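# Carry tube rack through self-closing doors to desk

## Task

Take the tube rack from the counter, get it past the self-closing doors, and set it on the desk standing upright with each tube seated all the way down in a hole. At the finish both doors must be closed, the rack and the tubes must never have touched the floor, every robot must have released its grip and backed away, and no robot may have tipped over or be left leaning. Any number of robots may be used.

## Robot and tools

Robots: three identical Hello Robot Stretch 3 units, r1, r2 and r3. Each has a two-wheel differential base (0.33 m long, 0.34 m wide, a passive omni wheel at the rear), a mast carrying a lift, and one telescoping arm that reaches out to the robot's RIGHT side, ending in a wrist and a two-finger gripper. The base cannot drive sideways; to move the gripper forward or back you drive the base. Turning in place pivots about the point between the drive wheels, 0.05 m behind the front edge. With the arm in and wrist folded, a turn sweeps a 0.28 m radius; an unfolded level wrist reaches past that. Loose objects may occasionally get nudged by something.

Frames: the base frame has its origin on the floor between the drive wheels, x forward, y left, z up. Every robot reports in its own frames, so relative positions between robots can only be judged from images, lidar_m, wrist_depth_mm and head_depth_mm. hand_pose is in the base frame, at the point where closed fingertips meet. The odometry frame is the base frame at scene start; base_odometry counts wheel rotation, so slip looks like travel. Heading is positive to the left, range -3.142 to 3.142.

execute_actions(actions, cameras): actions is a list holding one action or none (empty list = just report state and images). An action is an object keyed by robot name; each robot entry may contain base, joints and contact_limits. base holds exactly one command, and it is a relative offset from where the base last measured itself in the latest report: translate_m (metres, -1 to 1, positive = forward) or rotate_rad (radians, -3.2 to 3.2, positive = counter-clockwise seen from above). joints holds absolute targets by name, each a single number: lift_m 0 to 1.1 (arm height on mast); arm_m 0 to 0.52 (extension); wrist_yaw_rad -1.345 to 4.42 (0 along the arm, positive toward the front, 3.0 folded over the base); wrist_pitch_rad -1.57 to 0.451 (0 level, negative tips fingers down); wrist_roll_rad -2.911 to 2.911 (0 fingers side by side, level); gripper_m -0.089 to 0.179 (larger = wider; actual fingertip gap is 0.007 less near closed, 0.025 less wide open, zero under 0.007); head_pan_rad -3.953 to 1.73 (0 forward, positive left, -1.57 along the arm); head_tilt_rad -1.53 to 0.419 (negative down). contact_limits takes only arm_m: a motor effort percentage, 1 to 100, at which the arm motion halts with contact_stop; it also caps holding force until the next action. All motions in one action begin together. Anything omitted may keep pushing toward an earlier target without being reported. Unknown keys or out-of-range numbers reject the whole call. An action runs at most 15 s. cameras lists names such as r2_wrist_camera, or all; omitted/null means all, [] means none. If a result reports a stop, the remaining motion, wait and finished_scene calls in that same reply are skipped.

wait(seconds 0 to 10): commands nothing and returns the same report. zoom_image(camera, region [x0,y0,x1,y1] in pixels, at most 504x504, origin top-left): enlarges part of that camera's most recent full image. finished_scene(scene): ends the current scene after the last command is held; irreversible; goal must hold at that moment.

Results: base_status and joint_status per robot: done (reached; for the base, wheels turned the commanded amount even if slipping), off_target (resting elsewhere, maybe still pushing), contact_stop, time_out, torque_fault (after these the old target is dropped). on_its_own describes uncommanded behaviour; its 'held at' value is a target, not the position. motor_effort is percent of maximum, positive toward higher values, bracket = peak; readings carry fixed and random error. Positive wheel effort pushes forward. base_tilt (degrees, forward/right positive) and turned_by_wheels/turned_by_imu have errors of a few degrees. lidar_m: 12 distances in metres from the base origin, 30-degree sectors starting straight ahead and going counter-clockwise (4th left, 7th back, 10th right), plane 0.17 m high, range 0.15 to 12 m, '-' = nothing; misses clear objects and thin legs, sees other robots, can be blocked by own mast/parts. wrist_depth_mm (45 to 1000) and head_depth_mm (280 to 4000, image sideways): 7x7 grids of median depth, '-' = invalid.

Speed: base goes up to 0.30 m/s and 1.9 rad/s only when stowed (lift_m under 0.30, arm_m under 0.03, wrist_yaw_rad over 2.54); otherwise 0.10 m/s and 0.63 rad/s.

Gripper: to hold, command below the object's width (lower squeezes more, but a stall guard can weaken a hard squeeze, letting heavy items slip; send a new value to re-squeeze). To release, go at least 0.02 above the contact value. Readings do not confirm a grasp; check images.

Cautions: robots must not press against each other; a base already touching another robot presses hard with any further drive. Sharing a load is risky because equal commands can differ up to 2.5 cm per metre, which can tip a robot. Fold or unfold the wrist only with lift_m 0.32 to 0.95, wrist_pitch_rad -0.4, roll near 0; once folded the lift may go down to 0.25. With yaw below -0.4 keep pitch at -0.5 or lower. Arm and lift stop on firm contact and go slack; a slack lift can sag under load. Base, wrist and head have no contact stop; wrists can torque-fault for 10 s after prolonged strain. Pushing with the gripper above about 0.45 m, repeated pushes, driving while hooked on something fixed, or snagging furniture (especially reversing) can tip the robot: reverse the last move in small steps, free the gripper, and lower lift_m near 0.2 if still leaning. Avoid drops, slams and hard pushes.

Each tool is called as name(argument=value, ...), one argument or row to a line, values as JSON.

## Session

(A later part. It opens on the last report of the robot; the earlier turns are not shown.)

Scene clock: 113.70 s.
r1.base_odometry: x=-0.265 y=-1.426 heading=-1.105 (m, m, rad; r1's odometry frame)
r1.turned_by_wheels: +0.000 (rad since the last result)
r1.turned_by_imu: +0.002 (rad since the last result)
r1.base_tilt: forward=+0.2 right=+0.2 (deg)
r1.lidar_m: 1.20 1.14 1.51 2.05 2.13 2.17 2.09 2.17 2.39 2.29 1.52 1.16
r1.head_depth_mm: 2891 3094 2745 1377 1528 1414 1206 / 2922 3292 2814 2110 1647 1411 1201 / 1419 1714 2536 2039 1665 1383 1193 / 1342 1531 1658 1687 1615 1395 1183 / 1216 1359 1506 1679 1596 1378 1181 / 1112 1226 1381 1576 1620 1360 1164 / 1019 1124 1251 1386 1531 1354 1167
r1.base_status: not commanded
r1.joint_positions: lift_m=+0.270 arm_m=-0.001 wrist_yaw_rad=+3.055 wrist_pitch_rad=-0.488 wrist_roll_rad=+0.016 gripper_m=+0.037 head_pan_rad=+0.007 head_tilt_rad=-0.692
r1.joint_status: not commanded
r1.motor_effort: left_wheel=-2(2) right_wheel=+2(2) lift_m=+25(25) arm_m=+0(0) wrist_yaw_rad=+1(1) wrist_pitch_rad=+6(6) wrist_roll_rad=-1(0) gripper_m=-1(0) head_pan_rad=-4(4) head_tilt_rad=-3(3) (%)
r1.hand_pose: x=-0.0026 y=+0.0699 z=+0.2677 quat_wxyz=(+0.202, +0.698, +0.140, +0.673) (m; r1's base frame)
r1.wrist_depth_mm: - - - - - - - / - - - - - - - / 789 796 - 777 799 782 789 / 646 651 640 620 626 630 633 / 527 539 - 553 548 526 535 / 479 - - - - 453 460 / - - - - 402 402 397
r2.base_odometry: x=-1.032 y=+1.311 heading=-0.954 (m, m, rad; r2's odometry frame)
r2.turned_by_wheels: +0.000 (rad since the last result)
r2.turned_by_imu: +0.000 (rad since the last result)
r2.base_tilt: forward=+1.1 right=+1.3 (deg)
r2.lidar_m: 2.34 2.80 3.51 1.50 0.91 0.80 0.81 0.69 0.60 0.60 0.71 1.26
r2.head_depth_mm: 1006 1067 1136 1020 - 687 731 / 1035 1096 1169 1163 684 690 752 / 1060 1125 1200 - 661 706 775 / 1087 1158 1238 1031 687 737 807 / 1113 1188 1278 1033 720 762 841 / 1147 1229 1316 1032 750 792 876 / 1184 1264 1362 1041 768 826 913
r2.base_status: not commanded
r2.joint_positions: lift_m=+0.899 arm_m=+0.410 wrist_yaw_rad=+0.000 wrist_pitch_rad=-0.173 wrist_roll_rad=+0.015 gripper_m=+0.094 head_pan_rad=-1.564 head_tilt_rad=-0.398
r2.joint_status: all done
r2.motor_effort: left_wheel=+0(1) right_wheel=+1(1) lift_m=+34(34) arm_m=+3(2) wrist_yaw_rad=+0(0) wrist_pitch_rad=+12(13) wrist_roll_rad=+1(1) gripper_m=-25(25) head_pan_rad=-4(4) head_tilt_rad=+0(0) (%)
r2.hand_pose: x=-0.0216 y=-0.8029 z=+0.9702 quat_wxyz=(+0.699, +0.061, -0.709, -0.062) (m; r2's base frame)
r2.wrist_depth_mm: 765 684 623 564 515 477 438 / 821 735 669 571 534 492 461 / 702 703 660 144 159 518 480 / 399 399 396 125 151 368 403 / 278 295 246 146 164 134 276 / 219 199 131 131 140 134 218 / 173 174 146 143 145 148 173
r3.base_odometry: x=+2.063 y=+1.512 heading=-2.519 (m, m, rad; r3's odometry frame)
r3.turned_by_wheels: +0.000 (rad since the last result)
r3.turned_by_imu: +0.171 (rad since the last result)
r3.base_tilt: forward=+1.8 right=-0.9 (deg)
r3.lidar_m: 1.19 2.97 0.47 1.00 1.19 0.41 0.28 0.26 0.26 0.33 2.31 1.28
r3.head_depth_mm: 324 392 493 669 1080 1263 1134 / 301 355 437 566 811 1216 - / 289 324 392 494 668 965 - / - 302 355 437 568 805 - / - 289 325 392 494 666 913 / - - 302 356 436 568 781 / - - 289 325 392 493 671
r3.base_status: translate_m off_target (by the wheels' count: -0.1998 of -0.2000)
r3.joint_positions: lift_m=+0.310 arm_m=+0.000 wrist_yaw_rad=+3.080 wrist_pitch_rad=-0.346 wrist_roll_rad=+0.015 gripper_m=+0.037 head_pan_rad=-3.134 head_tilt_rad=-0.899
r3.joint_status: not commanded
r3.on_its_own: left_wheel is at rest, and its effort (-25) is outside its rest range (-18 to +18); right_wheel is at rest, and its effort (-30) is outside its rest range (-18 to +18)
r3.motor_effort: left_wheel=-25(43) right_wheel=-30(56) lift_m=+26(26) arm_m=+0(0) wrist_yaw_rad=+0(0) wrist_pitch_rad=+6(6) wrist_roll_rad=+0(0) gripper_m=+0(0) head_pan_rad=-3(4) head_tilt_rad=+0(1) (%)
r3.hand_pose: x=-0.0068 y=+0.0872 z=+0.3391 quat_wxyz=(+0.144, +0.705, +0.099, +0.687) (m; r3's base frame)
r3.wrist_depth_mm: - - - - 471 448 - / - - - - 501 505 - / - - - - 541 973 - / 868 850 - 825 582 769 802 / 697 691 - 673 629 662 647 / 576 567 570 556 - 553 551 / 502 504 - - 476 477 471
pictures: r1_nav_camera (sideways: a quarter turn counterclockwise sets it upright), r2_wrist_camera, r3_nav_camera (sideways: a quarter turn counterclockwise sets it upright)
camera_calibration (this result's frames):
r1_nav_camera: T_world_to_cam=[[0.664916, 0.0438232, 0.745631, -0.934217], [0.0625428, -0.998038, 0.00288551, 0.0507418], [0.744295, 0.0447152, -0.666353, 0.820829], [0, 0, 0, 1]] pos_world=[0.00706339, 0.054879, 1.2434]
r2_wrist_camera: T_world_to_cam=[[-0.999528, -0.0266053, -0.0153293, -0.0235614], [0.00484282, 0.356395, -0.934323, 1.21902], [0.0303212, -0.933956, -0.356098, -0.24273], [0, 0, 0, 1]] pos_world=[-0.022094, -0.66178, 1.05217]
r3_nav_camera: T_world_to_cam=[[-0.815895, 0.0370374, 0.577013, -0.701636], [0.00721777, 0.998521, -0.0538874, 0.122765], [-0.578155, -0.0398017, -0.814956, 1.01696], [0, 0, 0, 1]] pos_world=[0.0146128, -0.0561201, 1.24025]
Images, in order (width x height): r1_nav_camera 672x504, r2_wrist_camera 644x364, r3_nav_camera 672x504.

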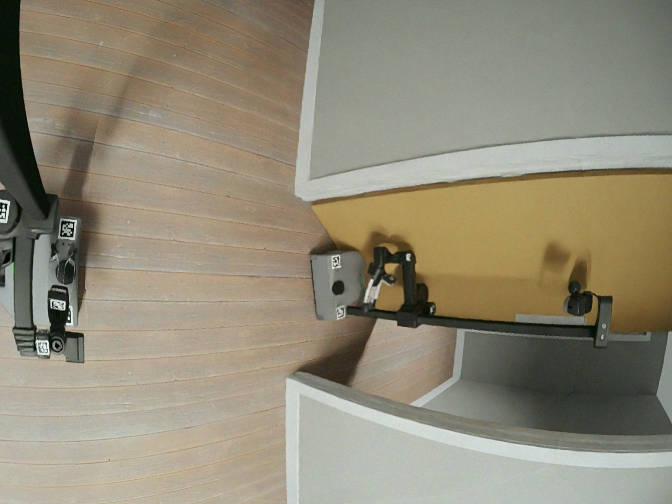

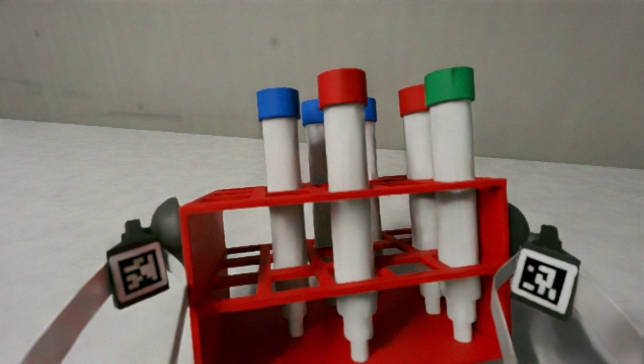

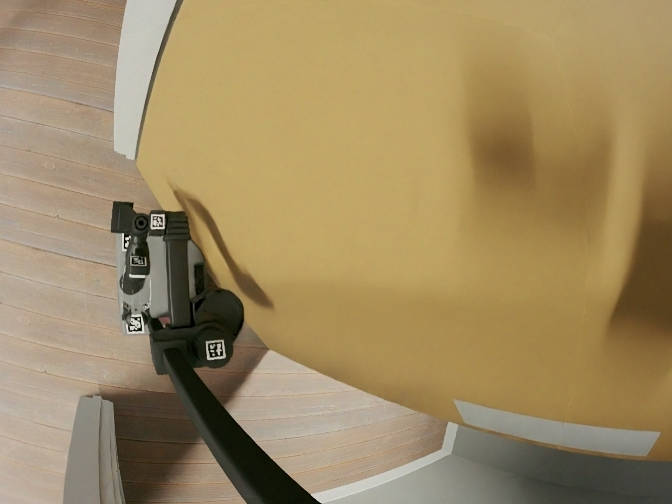

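execute_actions(
  actions=[
    {"r2":{"joints":{"lift_m":0.873}},"r3":{"base":{"rotate_rad":-0.4}}},
  ],
  cameras=[],
)

execute_actions(
  actions=[
    {"r2":{"joints":{"gripper_m":0.179}},"r3":{"base":{"translate_m":-0.15},"joints":{"head_pan_rad":-3.7,"head_tilt_rad":-0.7}}},
  ],
  cameras=["r2_wrist_camera"],
)

execute_actions(
  actions=[
    {"r2":{"joints":{"lift_m":0.975,"wrist_pitch_rad":-0.55,"arm_m":0.45}},"r3":{"base":{"translate_m":-0.15}}},
  ],
  cameras=["r2_wrist_camera","r2_head_camera","r3_nav_camera","r1_nav_camera"],
)

Scene clock: 127.20 s.
r1.base_odometry: x=-0.265 y=-1.426 heading=-1.105 (m, m, rad; r1's odometry frame)
r1.turned_by_wheels: +0.000 (rad since the last result)
r1.turned_by_imu: +0.001 (rad since the last result)
r1.base_tilt: forward=+0.2 right=+0.1 (deg)
r1.lidar_m: 1.20 1.14 1.50 2.05 2.13 2.17 2.09 2.17 2.38 2.29 1.52 1.16
r1.head_depth_mm: 2882 3099 2724 1362 1533 1417 1206 / 2925 3306 2832 2112 1639 1408 1190 / 1374 1573 1804 2023 1673 1385 1192 / 1291 1470 1629 1739 1612 1384 1180 / 1187 1328 1477 1689 1635 1373 1175 / 1093 1210 1362 1564 1613 1358 1167 / 1017 1117 1236 1386 1530 1349 1158
r1.base_status: not commanded
r1.joint_positions: lift_m=+0.270 arm_m=-0.001 wrist_yaw_rad=+3.055 wrist_pitch_rad=-0.488 wrist_roll_rad=+0.016 gripper_m=+0.037 head_pan_rad=+0.007 head_tilt_rad=-0.692
r1.joint_status: not commanded
r1.motor_effort: left_wheel=-2(2) right_wheel=+1(1) lift_m=+25(25) arm_m=+0(1) wrist_yaw_rad=-1(0) wrist_pitch_rad=+6(6) wrist_roll_rad=+0(0) gripper_m=+0(0) head_pan_rad=-4(4) head_tilt_rad=-3(4) (%)
r1.hand_pose: x=-0.0026 y=+0.0699 z=+0.2677 quat_wxyz=(+0.202, +0.698, +0.140, +0.673) (m; r1's base frame)
r1.wrist_depth_mm: - - - - - - - / - - - - - - - / 785 787 - 773 778 772 765 / 637 632 642 633 635 640 638 / 533 550 - 544 548 523 543 / 473 - - - - 456 450 / - - - - 399 402 403
r2.base_odometry: x=-1.032 y=+1.311 heading=-0.954 (m, m, rad; r2's odometry frame)
r2.turned_by_wheels: +0.000 (rad since the last result)
r2.turned_by_imu: +0.000 (rad since the last result)
r2.base_tilt: forward=+1.0 right=+1.3 (deg)
r2.lidar_m: 2.34 2.78 3.52 1.50 0.91 0.80 0.81 0.68 0.60 0.60 0.71 1.27
r2.head_depth_mm: 1007 1067 1140 1016 744 - 734 / 1031 1095 1166 1091 - 693 751 / 1057 1126 1200 1166 659 707 776 / 1082 1160 1238 818 687 736 809 / 1116 1197 1280 1032 720 762 840 / 1151 1230 1321 1035 751 792 875 / 1181 1275 1354 1039 769 824 913
r2.base_status: not commanded
r2.joint_positions: lift_m=+0.874 arm_m=+0.410 wrist_yaw_rad=+0.000 wrist_pitch_rad=-0.161 wrist_roll_rad=+0.016 gripper_m=+0.094 head_pan_rad=-1.564 head_tilt_rad=-0.398
r2.joint_status: all done
r2.motor_effort: left_wheel=+1(1) right_wheel=+1(1) lift_m=+14(29) arm_m=+3(2) wrist_yaw_rad=+1(0) wrist_pitch_rad=+6(13) wrist_roll_rad=+1(1) gripper_m=-25(25) head_pan_rad=-5(4) head_tilt_rad=+0(1) (%)
r2.hand_pose: x=-0.0216 y=-0.8038 z=+0.9474 quat_wxyz=(+0.700, +0.057, -0.710, -0.058) (m; r2's base frame)
r2.wrist_depth_mm: 767 702 619 565 510 475 445 / 827 744 655 120 137 109 460 / 627 631 617 128 144 118 488 / 340 344 151 124 125 124 343 / 236 237 139 141 154 129 236 / 190 169 121 130 143 144 185 / - 146 140 142 142 142 143
r3.base_odometry: x=+2.063 y=+1.512 heading=-2.919 (m, m, rad; r3's odometry frame)
r3.turned_by_wheels: -0.400 (rad since the last result)
r3.turned_by_imu: -0.390 (rad since the last result)
r3.base_tilt: forward=+1.7 right=-0.7 (deg)
r3.lidar_m: 1.19 3.30 2.98 0.46 1.06 1.28 0.31 0.24 0.24 0.25 0.37 2.49
r3.head_depth_mm: 2066 2238 1947 1649 1426 1259 1129 / 453 554 1828 1614 1429 1265 - / 386 458 559 726 1019 1266 - / 335 387 459 562 726 1017 - / 298 336 389 459 564 731 923 / - 299 337 390 462 568 713 / - - 299 337 389 462 570
r3.base_status: done
r3.joint_positions: lift_m=+0.310 arm_m=+0.000 wrist_yaw_rad=+3.080 wrist_pitch_rad=-0.346 wrist_roll_rad=+0.015 gripper_m=+0.037 head_pan_rad=-3.134 head_tilt_rad=-0.899
r3.joint_status: not commanded
r3.on_its_own: left_wheel is at rest, and its effort (-20) is outside its rest range (-18 to +18); right_wheel is at rest, and its effort (-20) is outside its rest range (-18 to +18)
r3.motor_effort: left_wheel=-20(21) right_wheel=-20(35) lift_m=+26(26) arm_m=+0(0) wrist_yaw_rad=+1(0) wrist_pitch_rad=+6(6) wrist_roll_rad=+0(0) gripper_m=+0(0) head_pan_rad=-3(3) head_tilt_rad=+0(1) (%)
r3.hand_pose: x=-0.0068 y=+0.0872 z=+0.3391 quat_wxyz=(+0.144, +0.705, +0.099, +0.687) (m; r3's base frame)
r3.wrist_depth_mm: 858 881 866 477 - - - / 902 978 - 510 - - - / 965 - - 560 - - - / 883 869 - 611 822 823 812 / 687 682 - 649 690 664 655 / 578 576 572 564 - 554 545 / 499 509 - - 482 477 468
pictures: none
No camera images: the call's "cameras" was empty. Leave "cameras" out to get every camera's image.

Scene clock: 129.70 s.
r1.base_odometry: x=-0.265 y=-1.426 heading=-1.105 (m, m, rad; r1's odometry frame)
r1.turned_by_wheels: +0.000 (rad since the last result)
r1.turned_by_imu: +0.001 (rad since the last result)
r1.base_tilt: forward=+0.1 right=+0.2 (deg)
r1.lidar_m: 1.29 1.14 1.50 2.05 2.13 2.16 2.09 2.16 2.39 2.30 1.51 1.16
r1.head_depth_mm: 2907 3118 2717 1361 1536 1415 1208 / 2889 3255 2800 2107 1640 1402 1209 / 1638 3208 2469 1982 1663 1391 1200 / 1424 1619 1779 1765 1657 1380 1179 / 1264 1420 1571 1811 1636 1377 1183 / 1126 1250 1396 1587 1620 1359 1173 / 1025 1135 1250 1397 1524 1350 1158
r1.base_status: not commanded
r1.joint_positions: lift_m=+0.270 arm_m=-0.001 wrist_yaw_rad=+3.055 wrist_pitch_rad=-0.488 wrist_roll_rad=+0.016 gripper_m=+0.037 head_pan_rad=+0.007 head_tilt_rad=-0.692
r1.joint_status: not commanded
r1.motor_effort: left_wheel=-1(2) right_wheel=+2(2) lift_m=+25(25) arm_m=+0(0) wrist_yaw_rad=-1(0) wrist_pitch_rad=+6(6) wrist_roll_rad=-1(1) gripper_m=-1(0) head_pan_rad=-4(4) head_tilt_rad=-3(3) (%)
r1.hand_pose: x=-0.0026 y=+0.0699 z=+0.2677 quat_wxyz=(+0.202, +0.698, +0.140, +0.673) (m; r1's base frame)
r1.wrist_depth_mm: - - - - - - - / - - - - - - - / 792 779 - 806 773 770 786 / 638 631 644 634 632 643 633 / 537 543 - 556 551 529 525 / 477 - - - - 457 459 / - - - - 406 402 402
r2.base_odometry: x=-1.032 y=+1.311 heading=-0.954 (m, m, rad; r2's odometry frame)
r2.turned_by_wheels: +0.000 (rad since the last result)
r2.turned_by_imu: +0.000 (rad since the last result)
r2.base_tilt: forward=+1.1 right=+1.3 (deg)
r2.lidar_m: 2.34 2.79 3.50 1.50 0.91 0.81 0.81 0.69 0.60 0.60 0.71 1.27
r2.head_depth_mm: 1009 1068 1132 1019 761 - 734 / 1032 1093 1169 1090 - 692 750 / 1059 1127 1201 1169 660 706 777 / 1089 1155 1240 822 685 737 806 / 1119 1190 1272 1032 720 764 840 / 1150 1225 1314 1038 752 791 877 / 1183 1265 1361 1040 766 825 912
r2.base_status: not commanded
r2.joint_positions: lift_m=+0.874 arm_m=+0.410 wrist_yaw_rad=+0.000 wrist_pitch_rad=-0.165 wrist_roll_rad=+0.016 gripper_m=+0.179 head_pan_rad=-1.564 head_tilt_rad=-0.398
r2.joint_status: all done
r2.motor_effort: left_wheel=+0(1) right_wheel=+1(1) lift_m=+15(15) arm_m=+2(2) wrist_yaw_rad=+0(0) wrist_pitch_rad=+8(8) wrist_roll_rad=+1(1) gripper_m=+0(97) head_pan_rad=-3(5) head_tilt_rad=-1(0) (%)
r2.hand_pose: x=-0.0216 y=-0.8035 z=+0.9465 quat_wxyz=(+0.699, +0.058, -0.710, -0.059) (m; r2's base frame)
r2.wrist_depth_mm: 767 692 621 562 518 474 439 / 827 738 659 117 135 111 463 / 615 621 615 125 144 463 483 / 335 337 134 114 125 125 338 / 234 226 138 138 155 129 234 / - 171 128 129 146 140 187 / 138 144 136 141 141 143 142
r3.base_odometry: x=+2.209 y=+1.545 heading=-2.919 (m, m, rad; r3's odometry frame)
r3.turned_by_wheels: +0.000 (rad since the last result)
r3.turned_by_imu: -0.001 (rad since the last result)
r3.base_tilt: forward=+1.7 right=-0.8 (deg)
r3.lidar_m: 1.34 3.44 0.49 0.48 1.03 1.24 0.34 0.24 0.22 0.23 0.29 0.58
r3.head_depth_mm: 1010 1105 1217 1340 1502 1420 - / 1112 1214 1351 1514 1591 1379 1218 / 1210 1337 1507 1718 1647 1376 1195 / 1346 1518 1717 1904 1641 1394 1198 / 1515 1721 2025 2035 1644 1399 1192 / 1738 2009 2354 2020 1652 1392 1207 / 1875 2065 2252 2053 1646 1335 775
r3.base_status: done
r3.joint_positions: lift_m=+0.310 arm_m=+0.000 wrist_yaw_rad=+3.080 wrist_pitch_rad=-0.346 wrist_roll_rad=+0.015 gripper_m=+0.037 head_pan_rad=-3.693 head_tilt_rad=-0.705
r3.joint_status: all done
r3.motor_effort: left_wheel=-15(32) right_wheel=-9(30) lift_m=+26(26) arm_m=+0(0) wrist_yaw_rad=+0(1) wrist_pitch_rad=+6(6) wrist_roll_rad=+0(0) gripper_m=+0(0) head_pan_rad=-4(43) head_tilt_rad=+3(19) (%)
r3.hand_pose: x=-0.0068 y=+0.0872 z=+0.3391 quat_wxyz=(+0.144, +0.705, +0.099, +0.687) (m; r3's base frame)
r3.wrist_depth_mm: 828 865 962 787 486 - - / 889 931 - 868 518 - - / 948 - - 923 570 - - / 877 851 - 811 627 806 804 / 689 680 - 662 658 664 650 / 584 576 579 562 - 553 547 / 496 506 - - 476 478 472
pictures: r2_wrist_camera
camera_calibration (this result's frames):
r2_wrist_camera: T_world_to_cam=[[-0.999524, -0.0266783, -0.015462, -0.0238745], [0.00520873, 0.348154, -0.937423, 1.19335], [0.030392, -0.937058, -0.347849, -0.262042], [0, 0, 0, 1]] pos_world=[-0.022115, -0.661653, 1.02715]
Images, in order (width x height): r2_wrist_camera 644x364.

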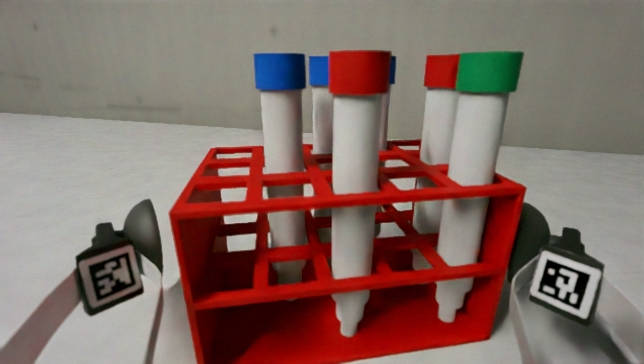

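Scene clock: 132.20 s.
r1.base_odometry: x=-0.265 y=-1.426 heading=-1.105 (m, m, rad; r1's odometry frame)
r1.turned_by_wheels: +0.000 (rad since the last result)
r1.turned_by_imu: +0.001 (rad since the last result)
r1.base_tilt: forward=+0.2 right=+0.2 (deg)
r1.lidar_m: 1.31 1.14 1.50 2.06 2.13 2.17 2.09 2.16 2.39 2.29 1.51 1.16
r1.head_depth_mm: 2894 3090 2713 1373 1536 1410 1210 / 2943 3221 2828 2101 1643 1396 1200 / 2954 3331 2421 1965 1674 1400 1197 / 1531 1745 1951 1884 1646 1382 1184 / 1313 1477 1662 1871 1647 1373 1182 / 1164 1277 1433 1621 1626 1358 1169 / 1034 1144 1261 1392 1534 1349 1163
r1.base_status: not commanded
r1.joint_positions: lift_m=+0.270 arm_m=-0.001 wrist_yaw_rad=+3.055 wrist_pitch_rad=-0.488 wrist_roll_rad=+0.016 gripper_m=+0.037 head_pan_rad=+0.007 head_tilt_rad=-0.692
r1.joint_status: not commanded
r1.motor_effort: left_wheel=-2(2) right_wheel=+1(2) lift_m=+25(25) arm_m=+1(0) wrist_yaw_rad=-1(0) wrist_pitch_rad=+6(6) wrist_roll_rad=-1(1) gripper_m=+0(0) head_pan_rad=-4(4) head_tilt_rad=-4(4) (%)
r1.hand_pose: x=-0.0026 y=+0.0699 z=+0.2677 quat_wxyz=(+0.202, +0.698, +0.140, +0.673) (m; r1's base frame)
r1.wrist_depth_mm: - - - - - - - / - - - - - - - / 791 795 - 816 783 791 795 / 652 644 627 633 636 633 628 / 524 540 - 556 549 528 527 / 476 - - - - 456 456 / - - - - 404 403 398
r2.base_odometry: x=-1.032 y=+1.311 heading=-0.954 (m, m, rad; r2's odometry frame)
r2.turned_by_wheels: +0.000 (rad since the last result)
r2.turned_by_imu: +0.000 (rad since the last result)
r2.base_tilt: forward=+1.1 right=+1.3 (deg)
r2.lidar_m: 2.34 2.80 3.52 1.50 0.91 0.81 0.81 0.69 0.60 0.60 0.71 1.27
r2.head_depth_mm: 1009 1070 1134 - 682 668 723 / 1033 1100 1146 965 714 688 750 / 1060 1130 1175 - 715 706 777 / 1085 1160 1223 834 716 738 807 / 1117 1190 1281 1095 719 764 842 / 1150 1230 1319 1034 750 794 876 / 1183 1268 1356 1038 766 822 914
r2.base_status: not commanded
r2.joint_positions: lift_m=+0.975 arm_m=+0.450 wrist_yaw_rad=-0.001 wrist_pitch_rad=-0.561 wrist_roll_rad=+0.016 gripper_m=+0.179 head_pan_rad=-1.564 head_tilt_rad=-0.398
r2.joint_status: all done
r2.motor_effort: left_wheel=+0(1) right_wheel=+1(1) lift_m=+33(35) arm_m=+2(7) wrist_yaw_rad=+0(0) wrist_pitch_rad=+6(75) wrist_roll_rad=+1(1) gripper_m=+0(1) head_pan_rad=-5(4) head_tilt_rad=+0(0) (%)
r2.hand_pose: x=-0.0217 y=-0.7988 z=+0.9565 quat_wxyz=(+0.674, +0.194, -0.685, -0.198) (m; r2's base frame)
r2.wrist_depth_mm: 562 567 569 532 495 460 428 / 410 408 406 132 376 396 394 / 320 317 301 111 141 101 312 / 261 261 155 117 138 107 255 / 223 229 133 126 134 119 218 / 197 188 116 134 143 151 195 / 167 170 157 162 166 168 164
r3.base_odometry: x=+2.355 y=+1.578 heading=-2.920 (m, m, rad; r3's odometry frame)
r3.turned_by_wheels: +0.000 (rad since the last result)
r3.turned_by_imu: -0.001 (rad since the last result)
r3.base_tilt: forward=+1.7 right=-0.9 (deg)
r3.lidar_m: 1.48 3.59 0.54 0.79 1.00 1.21 0.37 0.24 0.21 0.21 0.26 0.51
r3.head_depth_mm: 984 1062 1175 1295 1456 1420 - / 1071 1176 1306 1472 1575 1383 1217 / 1179 1308 1460 1659 1653 1386 1191 / 1313 1473 1659 1904 1642 1398 1197 / 1470 1680 1946 2003 1643 1390 1196 / 1668 1942 2235 2054 1667 1392 1197 / 1722 1890 2114 2038 1654 1386 1193
r3.base_status: done
r3.joint_positions: lift_m=+0.310 arm_m=+0.000 wrist_yaw_rad=+3.080 wrist_pitch_rad=-0.346 wrist_roll_rad=+0.015 gripper_m=+0.037 head_pan_rad=-3.693 head_tilt_rad=-0.705
r3.joint_status: not commanded
r3.motor_effort: left_wheel=-12(24) right_wheel=-2(19) lift_m=+26(26) arm_m=+0(0) wrist_yaw_rad=+1(1) wrist_pitch_rad=+6(5) wrist_roll_rad=+0(0) gripper_m=+0(0) head_pan_rad=-4(4) head_tilt_rad=+2(2) (%)
r3.hand_pose: x=-0.0068 y=+0.0872 z=+0.3391 quat_wxyz=(+0.144, +0.705, +0.099, +0.687) (m; r3's base frame)
r3.wrist_depth_mm: 807 850 920 964 682 495 - / 857 916 - - 723 540 - / 927 971 - - 750 587 - / 875 856 - 839 750 679 802 / 700 683 - 664 668 655 652 / 577 574 574 564 - 555 544 / 495 506 - - 476 474 477
pictures: r1_nav_camera (sideways: a quarter turn counterclockwise sets it upright), r2_head_camera (sideways: a quarter turn clockwise sets it upright), r2_wrist_camera, r3_nav_camera (sideways: a quarter turn counterclockwise sets it upright)
camera_calibration (this result's frames):
r1_nav_camera: T_world_to_cam=[[0.664916, 0.0438232, 0.745631, -0.934217], [0.0625427, -0.998038, 0.00288551, 0.0507418], [0.744295, 0.0447152, -0.666353, 0.820829], [0, 0, 0, 1]] pos_world=[0.00706339, 0.054879, 1.2434]
r2_head_camera: T_world_to_cam=[[0.0234985, 0.371089, -0.9283, 1.22913], [0.999504, -0.0281813, 0.0140355, -0.0243979], [-0.0209523, -0.928169, -0.371568, 0.437702], [0, 0, 0, 1]] pos_world=[0.00467394, -0.0505421, 1.30398]
r2_wrist_camera: T_world_to_cam=[[-0.999531, -0.0178934, -0.0248695, -0.00768884], [0.00593794, 0.6832, -0.730207, 1.27051], [0.0300567, -0.730012, -0.682773, 0.231593], [0, 0, 0, 1]] pos_world=[-0.0221904, -0.699081, 1.08567]
r3_nav_camera: T_world_to_cam=[[-0.564117, 0.397294, 0.723829, -0.894476], [0.526194, 0.848542, -0.0556564, 0.121916], [-0.636311, 0.349478, -0.687731, 0.851872], [0, 0, 0, 1]] pos_world=[-0.0266853, -0.0457912, 1.24009]
Images, in order (width x height): r1_nav_camera 672x504, r2_head_camera 896x504, r2_wrist_camera 644x364, r3_nav_camera 672x504.

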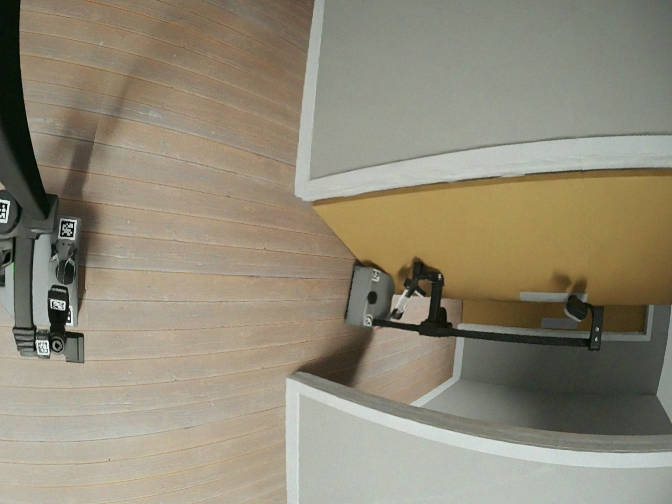

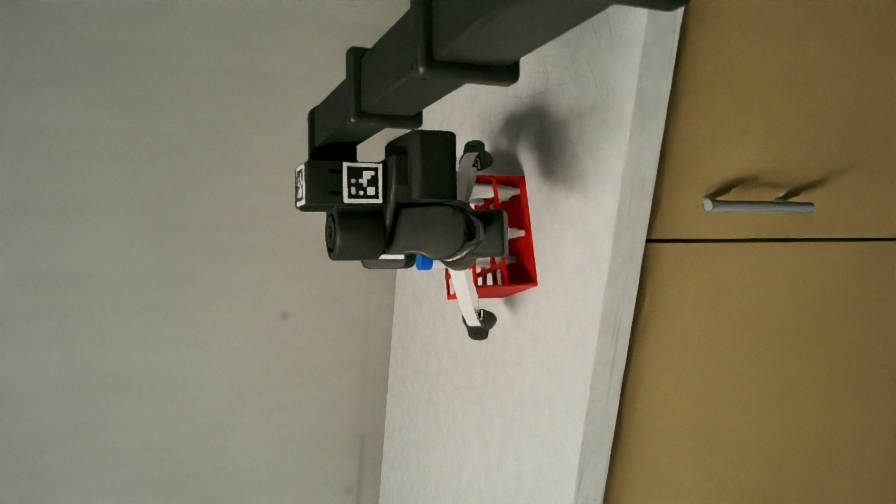

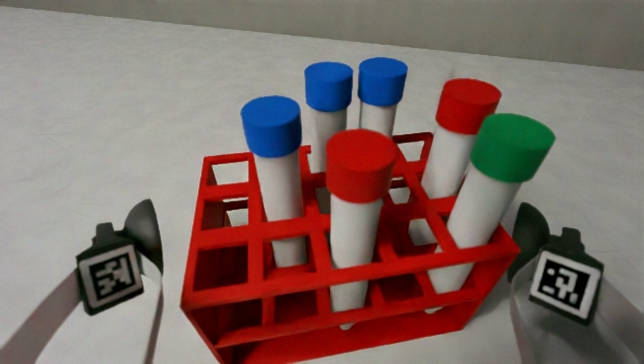

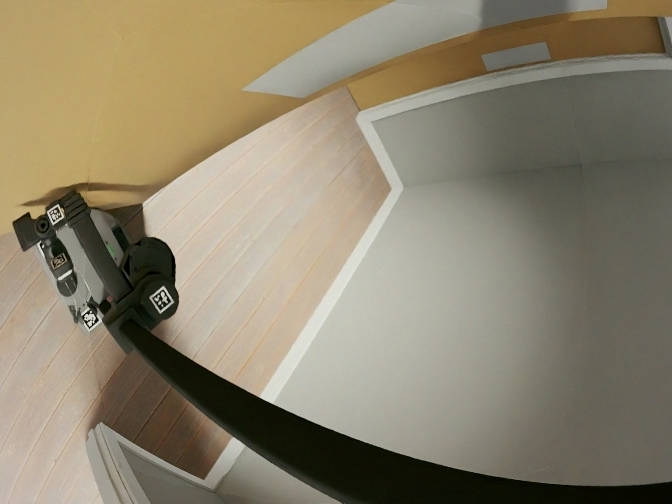

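execute_actions(
  actions=[
    {"r2":{"base":{"translate_m":0.01},"joints":{"wrist_yaw_rad":-0.1,"arm_m":0.475,"lift_m":0.97}},"r3":{"base":{"translate_m":-0.2},"joints":{"head_pan_rad":-3.14}},"r1":{"base":{"rotate_rad":3.13},"joints":{"head_pan_rad":-3.14,"head_tilt_rad":-0.9}}},
  ],
  cameras=["r2_wrist_camera","r1_nav_camera"],
)

execute_actions(
  actions=[
    {"r2":{"joints":{"gripper_m":0.09}},"r1":{"base":{"translate_m":-0.6}},"r3":{"base":{"rotate_rad":0.2}}},
  ],
  cameras=["r2_wrist_camera"],
)

execute_actions(
  actions=[
    {"r2":{"joints":{"lift_m":1.0}},"r1":{"base":{"translate_m":-0.2}},"r3":{"base":{"translate_m":-0.1}}},
  ],
  cameras=["r2_wrist_camera","r3_nav_camera","r1_nav_camera"],
)

Scene clock: 143.17 s.
r1.base_odometry: x=-0.265 y=-1.426 heading=+2.025 (m, m, rad; r1's odometry frame)
r1.turned_by_wheels: +3.130 (rad since the last result)
r1.turned_by_imu: +3.097 (rad since the last result)
r1.base_tilt: forward=+0.2 right=+0.1 (deg)
r1.lidar_m: 2.09 2.15 2.39 2.29 1.57 1.17 1.38 1.14 1.46 2.06 2.12 2.19
r1.head_depth_mm: 2913 2572 1348 1600 1460 1285 1161 / 3065 2568 2051 1650 1460 1272 1151 / 2958 2372 1982 1694 1445 1270 - / 3035 2044 1944 1658 1434 1257 - / 1531 1725 1919 1652 1414 1253 - / 1301 1461 1687 1648 1410 1241 1142 / 1128 1269 1417 1560 1408 1229 1104
r1.base_status: done
r1.joint_positions: lift_m=+0.270 arm_m=-0.001 wrist_yaw_rad=+3.055 wrist_pitch_rad=-0.488 wrist_roll_rad=+0.016 gripper_m=+0.037 head_pan_rad=-3.133 head_tilt_rad=-0.889
r1.joint_status: all done
r1.motor_effort: left_wheel=-2(9) right_wheel=+1(7) lift_m=+25(25) arm_m=+0(0) wrist_yaw_rad=-1(1) wrist_pitch_rad=+6(6) wrist_roll_rad=-1(0) gripper_m=+0(1) head_pan_rad=-3(52) head_tilt_rad=-5(24) (%)
r1.hand_pose: x=-0.0026 y=+0.0698 z=+0.2677 quat_wxyz=(+0.202, +0.698, +0.140, +0.673) (m; r1's base frame)
r1.wrist_depth_mm: - - - - - - - / - - - - - - - / 782 785 - 794 785 786 789 / 653 637 634 642 632 628 638 / 529 541 - 546 552 526 532 / 478 - - - - 461 456 / - - - - 403 402 404
r2.base_odometry: x=-1.027 y=+1.303 heading=-0.954 (m, m, rad; r2's odometry frame)
r2.turned_by_wheels: +0.000 (rad since the last result)
r2.turned_by_imu: +0.000 (rad since the last result)
r2.base_tilt: forward=+1.1 right=+1.4 (deg)
r2.lidar_m: 2.33 2.78 3.51 1.51 0.92 0.81 0.82 0.69 0.61 0.61 0.71 1.27
r2.head_depth_mm: 1008 1070 1135 - 684 672 727 / 1037 1094 1158 962 714 690 754 / 1064 1124 1178 820 715 708 781 / 1090 1160 1236 915 719 740 811 / 1117 1195 1281 1034 729 766 844 / 1151 1228 1317 1031 753 797 879 / 1185 1267 1364 1035 772 828 917
r2.base_status: done
r2.joint_positions: lift_m=+0.970 arm_m=+0.475 wrist_yaw_rad=-0.098 wrist_pitch_rad=-0.562 wrist_roll_rad=+0.016 gripper_m=+0.179 head_pan_rad=-1.564 head_tilt_rad=-0.398
r2.joint_status: all done
r2.motor_effort: left_wheel=+1(4) right_wheel=+0(5) lift_m=+15(29) arm_m=+2(2) wrist_yaw_rad=-2(4) wrist_pitch_rad=+7(7) wrist_roll_rad=+1(1) gripper_m=-1(1) head_pan_rad=-4(5) head_tilt_rad=-1(0) (%)
r2.hand_pose: x=-0.0416 y=-0.8227 z=+0.9523 quat_wxyz=(+0.664, +0.161, -0.693, -0.231) (m; r2's base frame)
r2.wrist_depth_mm: 568 558 535 505 477 448 425 / 398 396 393 119 369 387 384 / 312 309 95 122 133 93 304 / 255 254 99 100 120 94 250 / 217 177 121 113 122 109 212 / 194 114 111 108 107 132 190 / 163 162 114 121 157 162 162
r3.base_odometry: x=+2.550 y=+1.622 heading=-2.920 (m, m, rad; r3's odometry frame)
r3.turned_by_wheels: +0.000 (rad since the last result)
r3.turned_by_imu: +0.000 (rad since the last result)
r3.base_tilt: forward=+1.8 right=-0.8 (deg)
r3.lidar_m: 1.64 0.67 0.65 0.96 0.96 1.15 1.70 0.23 0.20 0.20 0.24 0.41
r3.head_depth_mm: 1560 1758 1936 1939 1631 1385 1196 / 1531 1719 1967 2031 1648 1391 1194 / 1496 1682 1940 2033 1648 1389 1192 / 1528 1713 1949 2040 1631 1387 1194 / 1524 1705 1947 2028 1657 1385 1192 / 1494 1679 1871 2023 1641 1391 1196 / 1476 1645 1870 2007 1659 1385 460
r3.base_status: done
r3.joint_positions: lift_m=+0.310 arm_m=+0.000 wrist_yaw_rad=+3.080 wrist_pitch_rad=-0.346 wrist_roll_rad=+0.015 gripper_m=+0.037 head_pan_rad=-3.147 head_tilt_rad=-0.705
r3.joint_status: all done
r3.motor_effort: left_wheel=-8(19) right_wheel=+1(9) lift_m=+26(26) arm_m=+0(0) wrist_yaw_rad=+0(1) wrist_pitch_rad=+6(6) wrist_roll_rad=+0(0) gripper_m=+0(0) head_pan_rad=+4(48) head_tilt_rad=+2(3) (%)
r3.hand_pose: x=-0.0068 y=+0.0872 z=+0.3391 quat_wxyz=(+0.144, +0.705, +0.099, +0.687) (m; r3's base frame)
r3.wrist_depth_mm: 774 819 893 929 960 704 520 / 833 883 967 - - 725 553 / 872 933 - - - 740 600 / 876 852 - 862 835 751 669 / 698 689 - 673 691 659 652 / 582 569 573 561 - 552 541 / 493 500 - - 479 471 478
pictures: r1_nav_camera (sideways: a quarter turn counterclockwise sets it upright), r2_wrist_camera
camera_calibration (this result's frames):
r1_nav_camera: T_world_to_cam=[[-0.797891, -0.0457674, 0.601062, -0.736908], [-0.0632767, 0.997964, -0.00800874, 0.0656917], [-0.599472, -0.0444234, -0.799162, 1.00174], [0, 0, 0, 1]] pos_world=[0.0167006, -0.0547836, 1.24401]
r2_wrist_camera: T_world_to_cam=[[-0.996514, 0.0796278, -0.024884, 0.0522737], [0.0725509, 0.679918, -0.72969, 1.28347], [-0.0411845, -0.728952, -0.683325, 0.21036], [0, 0, 0, 1]] pos_world=[-0.0323618, -0.723474, 1.08158]
Images, in order (width x height): r1_nav_camera 672x504, r2_wrist_camera 644x364.

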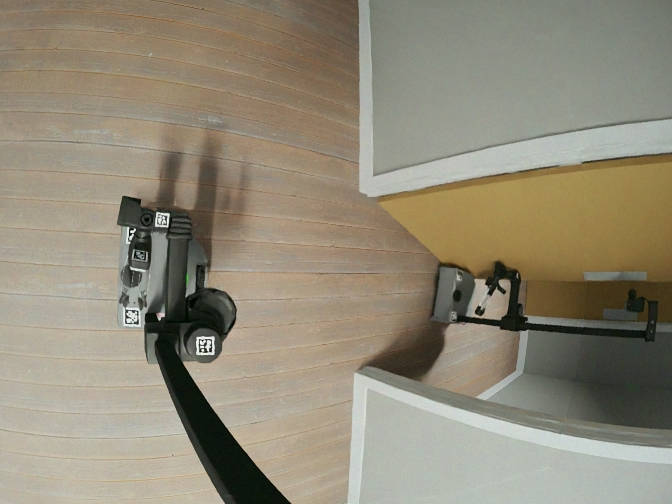

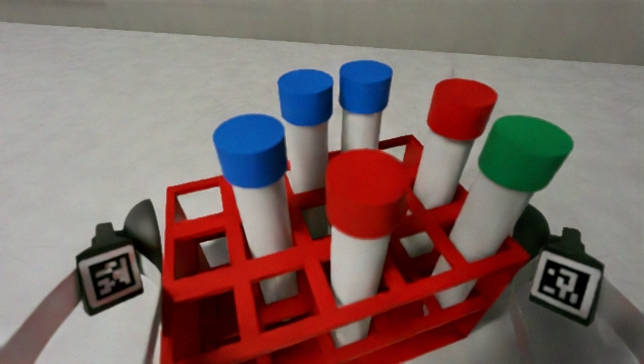

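Scene clock: 146.73 s.
r1.base_odometry: x=-0.002 y=-1.965 heading=+2.025 (m, m, rad; r1's odometry frame)
r1.turned_by_wheels: +0.000 (rad since the last result)
r1.turned_by_imu: +0.001 (rad since the last result)
r1.base_tilt: forward=+0.2 right=+0.1 (deg)
r1.lidar_m: 2.68 2.76 2.63 2.10 0.67 0.66 1.00 0.67 0.65 1.61 2.13 2.82
r1.head_depth_mm: 2557 2518 2054 1720 1436 1237 1156 / 2495 2567 2036 1689 1454 1280 1146 / 2551 1347 1869 1603 1455 1275 - / 2621 2466 1660 1584 1431 1253 - / 1119 1295 1449 1591 1420 1247 - / 941 1063 1224 1431 1421 1232 1138 / 813 906 1017 1148 1320 1226 1105
r1.base_status: done
r1.joint_positions: lift_m=+0.270 arm_m=-0.001 wrist_yaw_rad=+3.055 wrist_pitch_rad=-0.488 wrist_roll_rad=+0.016 gripper_m=+0.037 head_pan_rad=-3.133 head_tilt_rad=-0.890
r1.joint_status: not commanded
r1.motor_effort: left_wheel=-1(12) right_wheel=+2(2) lift_m=+25(25) arm_m=+0(0) wrist_yaw_rad=-1(0) wrist_pitch_rad=+6(6) wrist_roll_rad=+0(1) gripper_m=+0(0) head_pan_rad=-4(4) head_tilt_rad=-5(6) (%)
r1.hand_pose: x=-0.0026 y=+0.0698 z=+0.2677 quat_wxyz=(+0.202, +0.698, +0.140, +0.673) (m; r1's base frame)
r1.wrist_depth_mm: 618 899 - - - - - / 599 873 - - 997 - - / 603 786 - 807 795 776 784 / 611 637 627 629 627 635 626 / 543 547 - 542 552 530 529 / 477 - - - - 456 461 / - - - - 405 399 401
r2.base_odometry: x=-1.027 y=+1.303 heading=-0.954 (m, m, rad; r2's odometry frame)
r2.turned_by_wheels: +0.000 (rad since the last result)
r2.turned_by_imu: +0.000 (rad since the last result)
r2.base_tilt: forward=+1.1 right=+1.3 (deg)
r2.lidar_m: 2.33 2.78 3.50 1.51 0.92 0.81 0.82 0.69 0.61 0.61 0.71 1.28
r2.head_depth_mm: 1009 1068 1135 - 683 672 729 / 1036 1100 1153 964 715 692 754 / 1064 1128 1183 831 715 707 783 / 1094 1155 1229 860 719 741 811 / 1121 1193 1283 1028 730 766 847 / 1153 1231 1324 1037 751 795 878 / 1181 1272 1365 1043 772 826 918
r2.base_status: not commanded
r2.joint_positions: lift_m=+0.970 arm_m=+0.475 wrist_yaw_rad=-0.098 wrist_pitch_rad=-0.559 wrist_roll_rad=+0.016 gripper_m=+0.101 head_pan_rad=-1.564 head_tilt_rad=-0.398
r2.joint_status: gripper_m off_target (ended at +0.101, target +0.090)
r2.on_its_own: gripper_m is held at +0.100, not at your +0.090, by its stall guard, which is not easing now
r2.motor_effort: left_wheel=+0(0) right_wheel=+1(1) lift_m=+15(15) arm_m=+3(2) wrist_yaw_rad=-1(1) wrist_pitch_rad=+5(7) wrist_roll_rad=+1(1) gripper_m=-24(100) head_pan_rad=-4(4) head_tilt_rad=+0(0) (%)
r2.hand_pose: x=-0.0416 y=-0.8232 z=+0.9530 quat_wxyz=(+0.664, +0.160, -0.693, -0.230) (m; r2's base frame)
r2.wrist_depth_mm: 585 565 527 500 475 450 430 / 402 401 396 123 375 388 393 / 316 315 289 128 131 99 305 / 258 257 143 104 80 105 252 / 218 217 125 115 121 118 213 / 195 184 108 133 111 143 191 / - 167 102 125 159 164 163
r3.base_odometry: x=+2.550 y=+1.622 heading=-2.720 (m, m, rad; r3's odometry frame)
r3.turned_by_wheels: +0.199 (rad since the last result)
r3.turned_by_imu: +0.193 (rad since the last result)
r3.base_tilt: forward=+1.7 right=-0.8 (deg)
r3.lidar_m: 1.04 0.65 0.77 0.96 0.99 1.35 1.71 0.24 0.22 0.23 0.29 0.66
r3.head_depth_mm: 1443 1622 1847 1976 1669 1387 1193 / 1502 1670 1875 1995 1638 1375 1191 / 1514 1708 1946 2031 1655 1384 1196 / 1524 1704 1950 2034 1655 1390 1195 / 1529 1711 1958 2069 1668 1387 1198 / 1532 1722 1932 2012 1649 1389 560 / 1489 1648 1862 2047 385 393 438
r3.base_status: done
r3.joint_positions: lift_m=+0.310 arm_m=+0.000 wrist_yaw_rad=+3.080 wrist_pitch_rad=-0.346 wrist_roll_rad=+0.015 gripper_m=+0.037 head_pan_rad=-3.147 head_tilt_rad=-0.705
r3.joint_status: not commanded
r3.motor_effort: left_wheel=-15(21) right_wheel=+14(22) lift_m=+26(26) arm_m=+0(0) wrist_yaw_rad=+0(1) wrist_pitch_rad=+6(6) wrist_roll_rad=+0(0) gripper_m=+0(0) head_pan_rad=+4(4) head_tilt_rad=+2(3) (%)
r3.hand_pose: x=-0.0068 y=+0.0872 z=+0.3391 quat_wxyz=(+0.144, +0.705, +0.099, +0.687) (m; r3's base frame)
r3.wrist_depth_mm: 871 864 896 916 921 918 635 / 938 952 978 987 - 911 633 / - - - - - 923 641 / 874 854 - 843 833 805 638 / 688 685 - 667 686 654 610 / 578 575 571 568 - 552 545 / 497 504 - - 482 475 471
pictures: r2_wrist_camera
camera_calibration (this result's frames):
r2_wrist_camera: T_world_to_cam=[[-0.996523, 0.0795426, -0.0248097, 0.0521391], [0.0723049, 0.677563, -0.731902, 1.28446], [-0.0414072, -0.73115, -0.680959, 0.206364], [0, 0, 0, 1]] pos_world=[-0.03237, -0.723568, 1.08192]
Images, in order (width x height): r2_wrist_camera 644x364.

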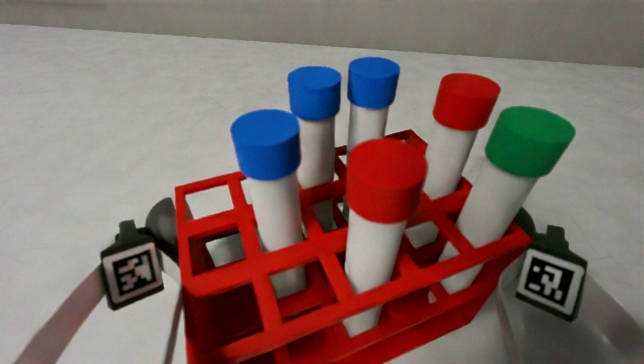

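Scene clock: 149.13 s.
r1.base_odometry: x=+0.086 y=-2.144 heading=+2.025 (m, m, rad; r1's odometry frame)
r1.turned_by_wheels: +0.000 (rad since the last result)
r1.turned_by_imu: +0.001 (rad since the last result)
r1.base_tilt: forward=+0.2 right=+0.2 (deg)
r1.lidar_m: 2.89 2.97 2.73 1.20 0.55 1.44 0.92 0.58 0.53 0.92 2.15 2.86
r1.head_depth_mm: 2366 2542 2062 1715 1477 1281 1132 / 2250 2488 2061 1695 1462 1278 1148 / 2458 2430 1385 1582 1442 1263 - / 2428 2491 1365 1535 1444 1262 - / 1069 1238 1288 1555 1424 1251 - / 871 977 1113 1295 1390 1238 1134 / 741 818 912 1032 1180 1225 1107
r1.base_status: done
r1.joint_positions: lift_m=+0.270 arm_m=-0.001 wrist_yaw_rad=+3.055 wrist_pitch_rad=-0.488 wrist_roll_rad=+0.016 gripper_m=+0.037 head_pan_rad=-3.133 head_tilt_rad=-0.890
r1.joint_status: not commanded
r1.motor_effort: left_wheel=-2(10) right_wheel=+2(5) lift_m=+25(25) arm_m=+0(0) wrist_yaw_rad=+1(0) wrist_pitch_rad=+6(6) wrist_roll_rad=-1(1) gripper_m=-1(1) head_pan_rad=-4(4) head_tilt_rad=-5(5) (%)
r1.hand_pose: x=-0.0026 y=+0.0698 z=+0.2677 quat_wxyz=(+0.202, +0.698, +0.140, +0.673) (m; r1's base frame)
r1.wrist_depth_mm: 453 470 - - - - - / 732 523 1000 - - - - / 758 564 - 773 804 786 783 / 655 630 641 636 634 631 620 / 524 541 - 550 551 528 539 / 475 - - - - 461 457 / - - - - 406 401 403
r2.base_odometry: x=-1.027 y=+1.303 heading=-0.954 (m, m, rad; r2's odometry frame)
r2.turned_by_wheels: +0.000 (rad since the last result)
r2.turned_by_imu: +0.000 (rad since the last result)
r2.base_tilt: forward=+1.1 right=+1.3 (deg)
r2.lidar_m: 2.33 2.77 3.52 1.51 0.92 0.81 0.82 0.69 0.60 0.61 0.71 1.27
r2.head_depth_mm: 1008 1074 1120 - 713 670 728 / 1037 1098 1144 964 715 692 753 / 1061 1129 - 809 715 708 783 / 1089 1165 1234 809 718 739 811 / 1119 1194 1284 1030 728 768 846 / 1150 1232 1325 1035 753 796 882 / 1183 1270 1361 1036 771 828 918
r2.base_status: not commanded
r2.joint_positions: lift_m=+0.999 arm_m=+0.475 wrist_yaw_rad=-0.098 wrist_pitch_rad=-0.569 wrist_roll_rad=+0.016 gripper_m=+0.101 head_pan_rad=-1.564 head_tilt_rad=-0.398
r2.joint_status: all done
r2.on_its_own: gripper_m is held at +0.100, not at your +0.090, by its stall guard, which is not easing now
r2.motor_effort: left_wheel=+1(0) right_wheel=+1(0) lift_m=+34(34) arm_m=+2(2) wrist_yaw_rad=-2(2) wrist_pitch_rad=+10(11) wrist_roll_rad=+1(1) gripper_m=-24(24) head_pan_rad=-4(4) head_tilt_rad=+0(1) (%)
r2.hand_pose: x=-0.0415 y=-0.8215 z=+0.9797 quat_wxyz=(+0.663, +0.163, -0.693, -0.233) (m; r2's base frame)
r2.wrist_depth_mm: 612 568 555 509 473 449 428 / 457 453 449 450 445 443 448 / 360 358 335 138 133 117 347 / 294 293 282 117 143 269 287 / 251 257 141 120 129 125 246 / 221 210 112 113 136 137 219 / 192 192 92 129 127 169 185
r3.base_odometry: x=+2.641 y=+1.662 heading=-2.721 (m, m, rad; r3's odometry frame)
r3.turned_by_wheels: +0.000 (rad since the last result)
r3.turned_by_imu: +0.000 (rad since the last result)
r3.base_tilt: forward=+1.7 right=-0.8 (deg)
r3.lidar_m: 0.94 0.73 0.91 0.95 0.99 1.35 1.61 0.24 0.22 0.22 0.27 0.57
r3.head_depth_mm: 1349 1518 1724 1892 1645 1371 1187 / 1432 1570 1777 1930 1655 1387 1196 / 1426 1600 1816 1967 1663 1387 1203 / 1428 1615 1837 1985 1645 1389 1194 / 1441 1618 1842 2003 1644 1385 1200 / 1443 1621 1852 1995 1649 1376 1194 / 1422 1582 1756 1934 1646 1388 1190
r3.base_status: done
r3.joint_positions: lift_m=+0.310 arm_m=+0.000 wrist_yaw_rad=+3.080 wrist_pitch_rad=-0.346 wrist_roll_rad=+0.015 gripper_m=+0.037 head_pan_rad=-3.147 head_tilt_rad=-0.705
r3.joint_status: not commanded
r3.motor_effort: left_wheel=-10(19) right_wheel=+2(9) lift_m=+26(26) arm_m=+0(0) wrist_yaw_rad=+0(0) wrist_pitch_rad=+6(5) wrist_roll_rad=+0(0) gripper_m=+0(0) head_pan_rad=+4(5) head_tilt_rad=+2(2) (%)
r3.hand_pose: x=-0.0068 y=+0.0872 z=+0.3391 quat_wxyz=(+0.144, +0.705, +0.099, +0.687) (m; r3's base frame)
r3.wrist_depth_mm: 858 871 899 905 943 938 745 / 934 935 961 987 - - 750 / - - - - - - 752 / 881 850 - 839 819 814 750 / 694 682 - 670 693 665 651 / 575 575 570 552 - 557 546 / 499 503 - - 480 479 467
pictures: r1_nav_camera (sideways: a quarter turn counterclockwise sets it upright), r2_wrist_camera, r3_nav_camera (sideways: a quarter turn counterclockwise sets it upright)
camera_calibration (this result's frames):
r1_nav_camera: T_world_to_cam=[[-0.798248, -0.0457675, 0.600588, -0.736288], [-0.0632684, 0.997964, -0.00804134, 0.0657341], [-0.598997, -0.0444172, -0.799518, 1.0022], [0, 0, 0, 1]] pos_world=[0.0167348, -0.0547833, 1.24401]
r2_wrist_camera: T_world_to_cam=[[-0.996488, 0.0799047, -0.0250245, 0.0533277], [0.073154, 0.685411, -0.724472, 1.3021], [-0.0407366, -0.723758, -0.68885, 0.239661], [0, 0, 0, 1]] pos_world=[-0.0323501, -0.723276, 1.10976]
r3_nav_camera: T_world_to_cam=[[-0.688308, 0.0466617, 0.723916, -0.893832], [0.00914776, 0.998408, -0.0556569, 0.125071], [-0.725361, -0.0316869, -0.687639, 0.852296], [0, 0, 0, 1]] pos_world=[0.00184669, -0.0561576, 1.24009]
Images, in order (width x height): r1_nav_camera 672x504, r2_wrist_camera 644x364, r3_nav_camera 672x504.

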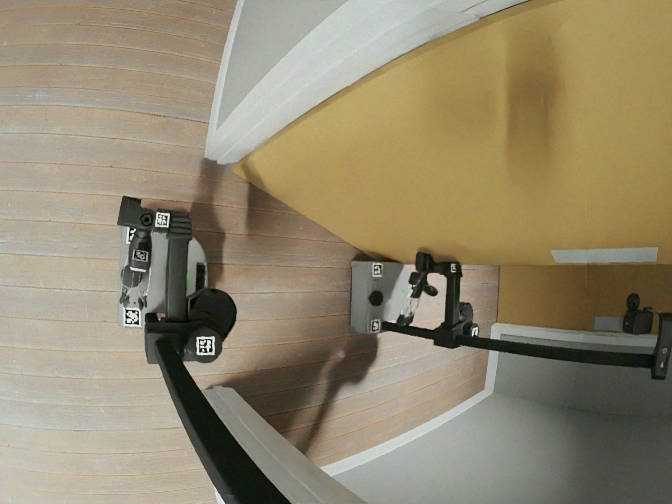

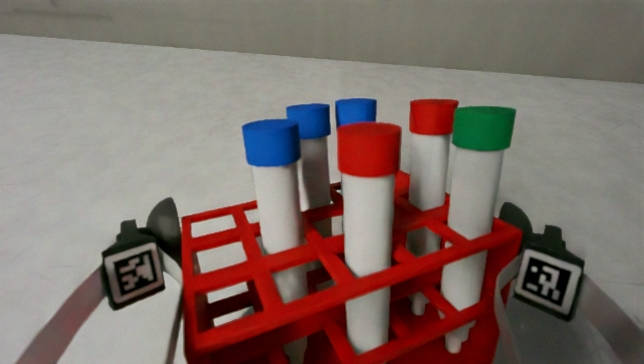

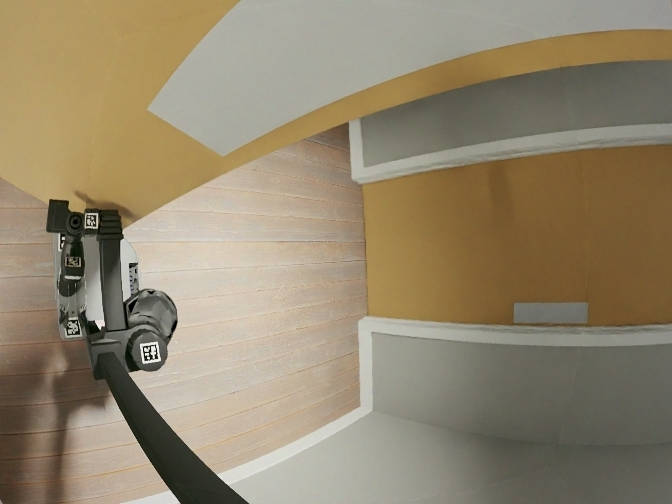

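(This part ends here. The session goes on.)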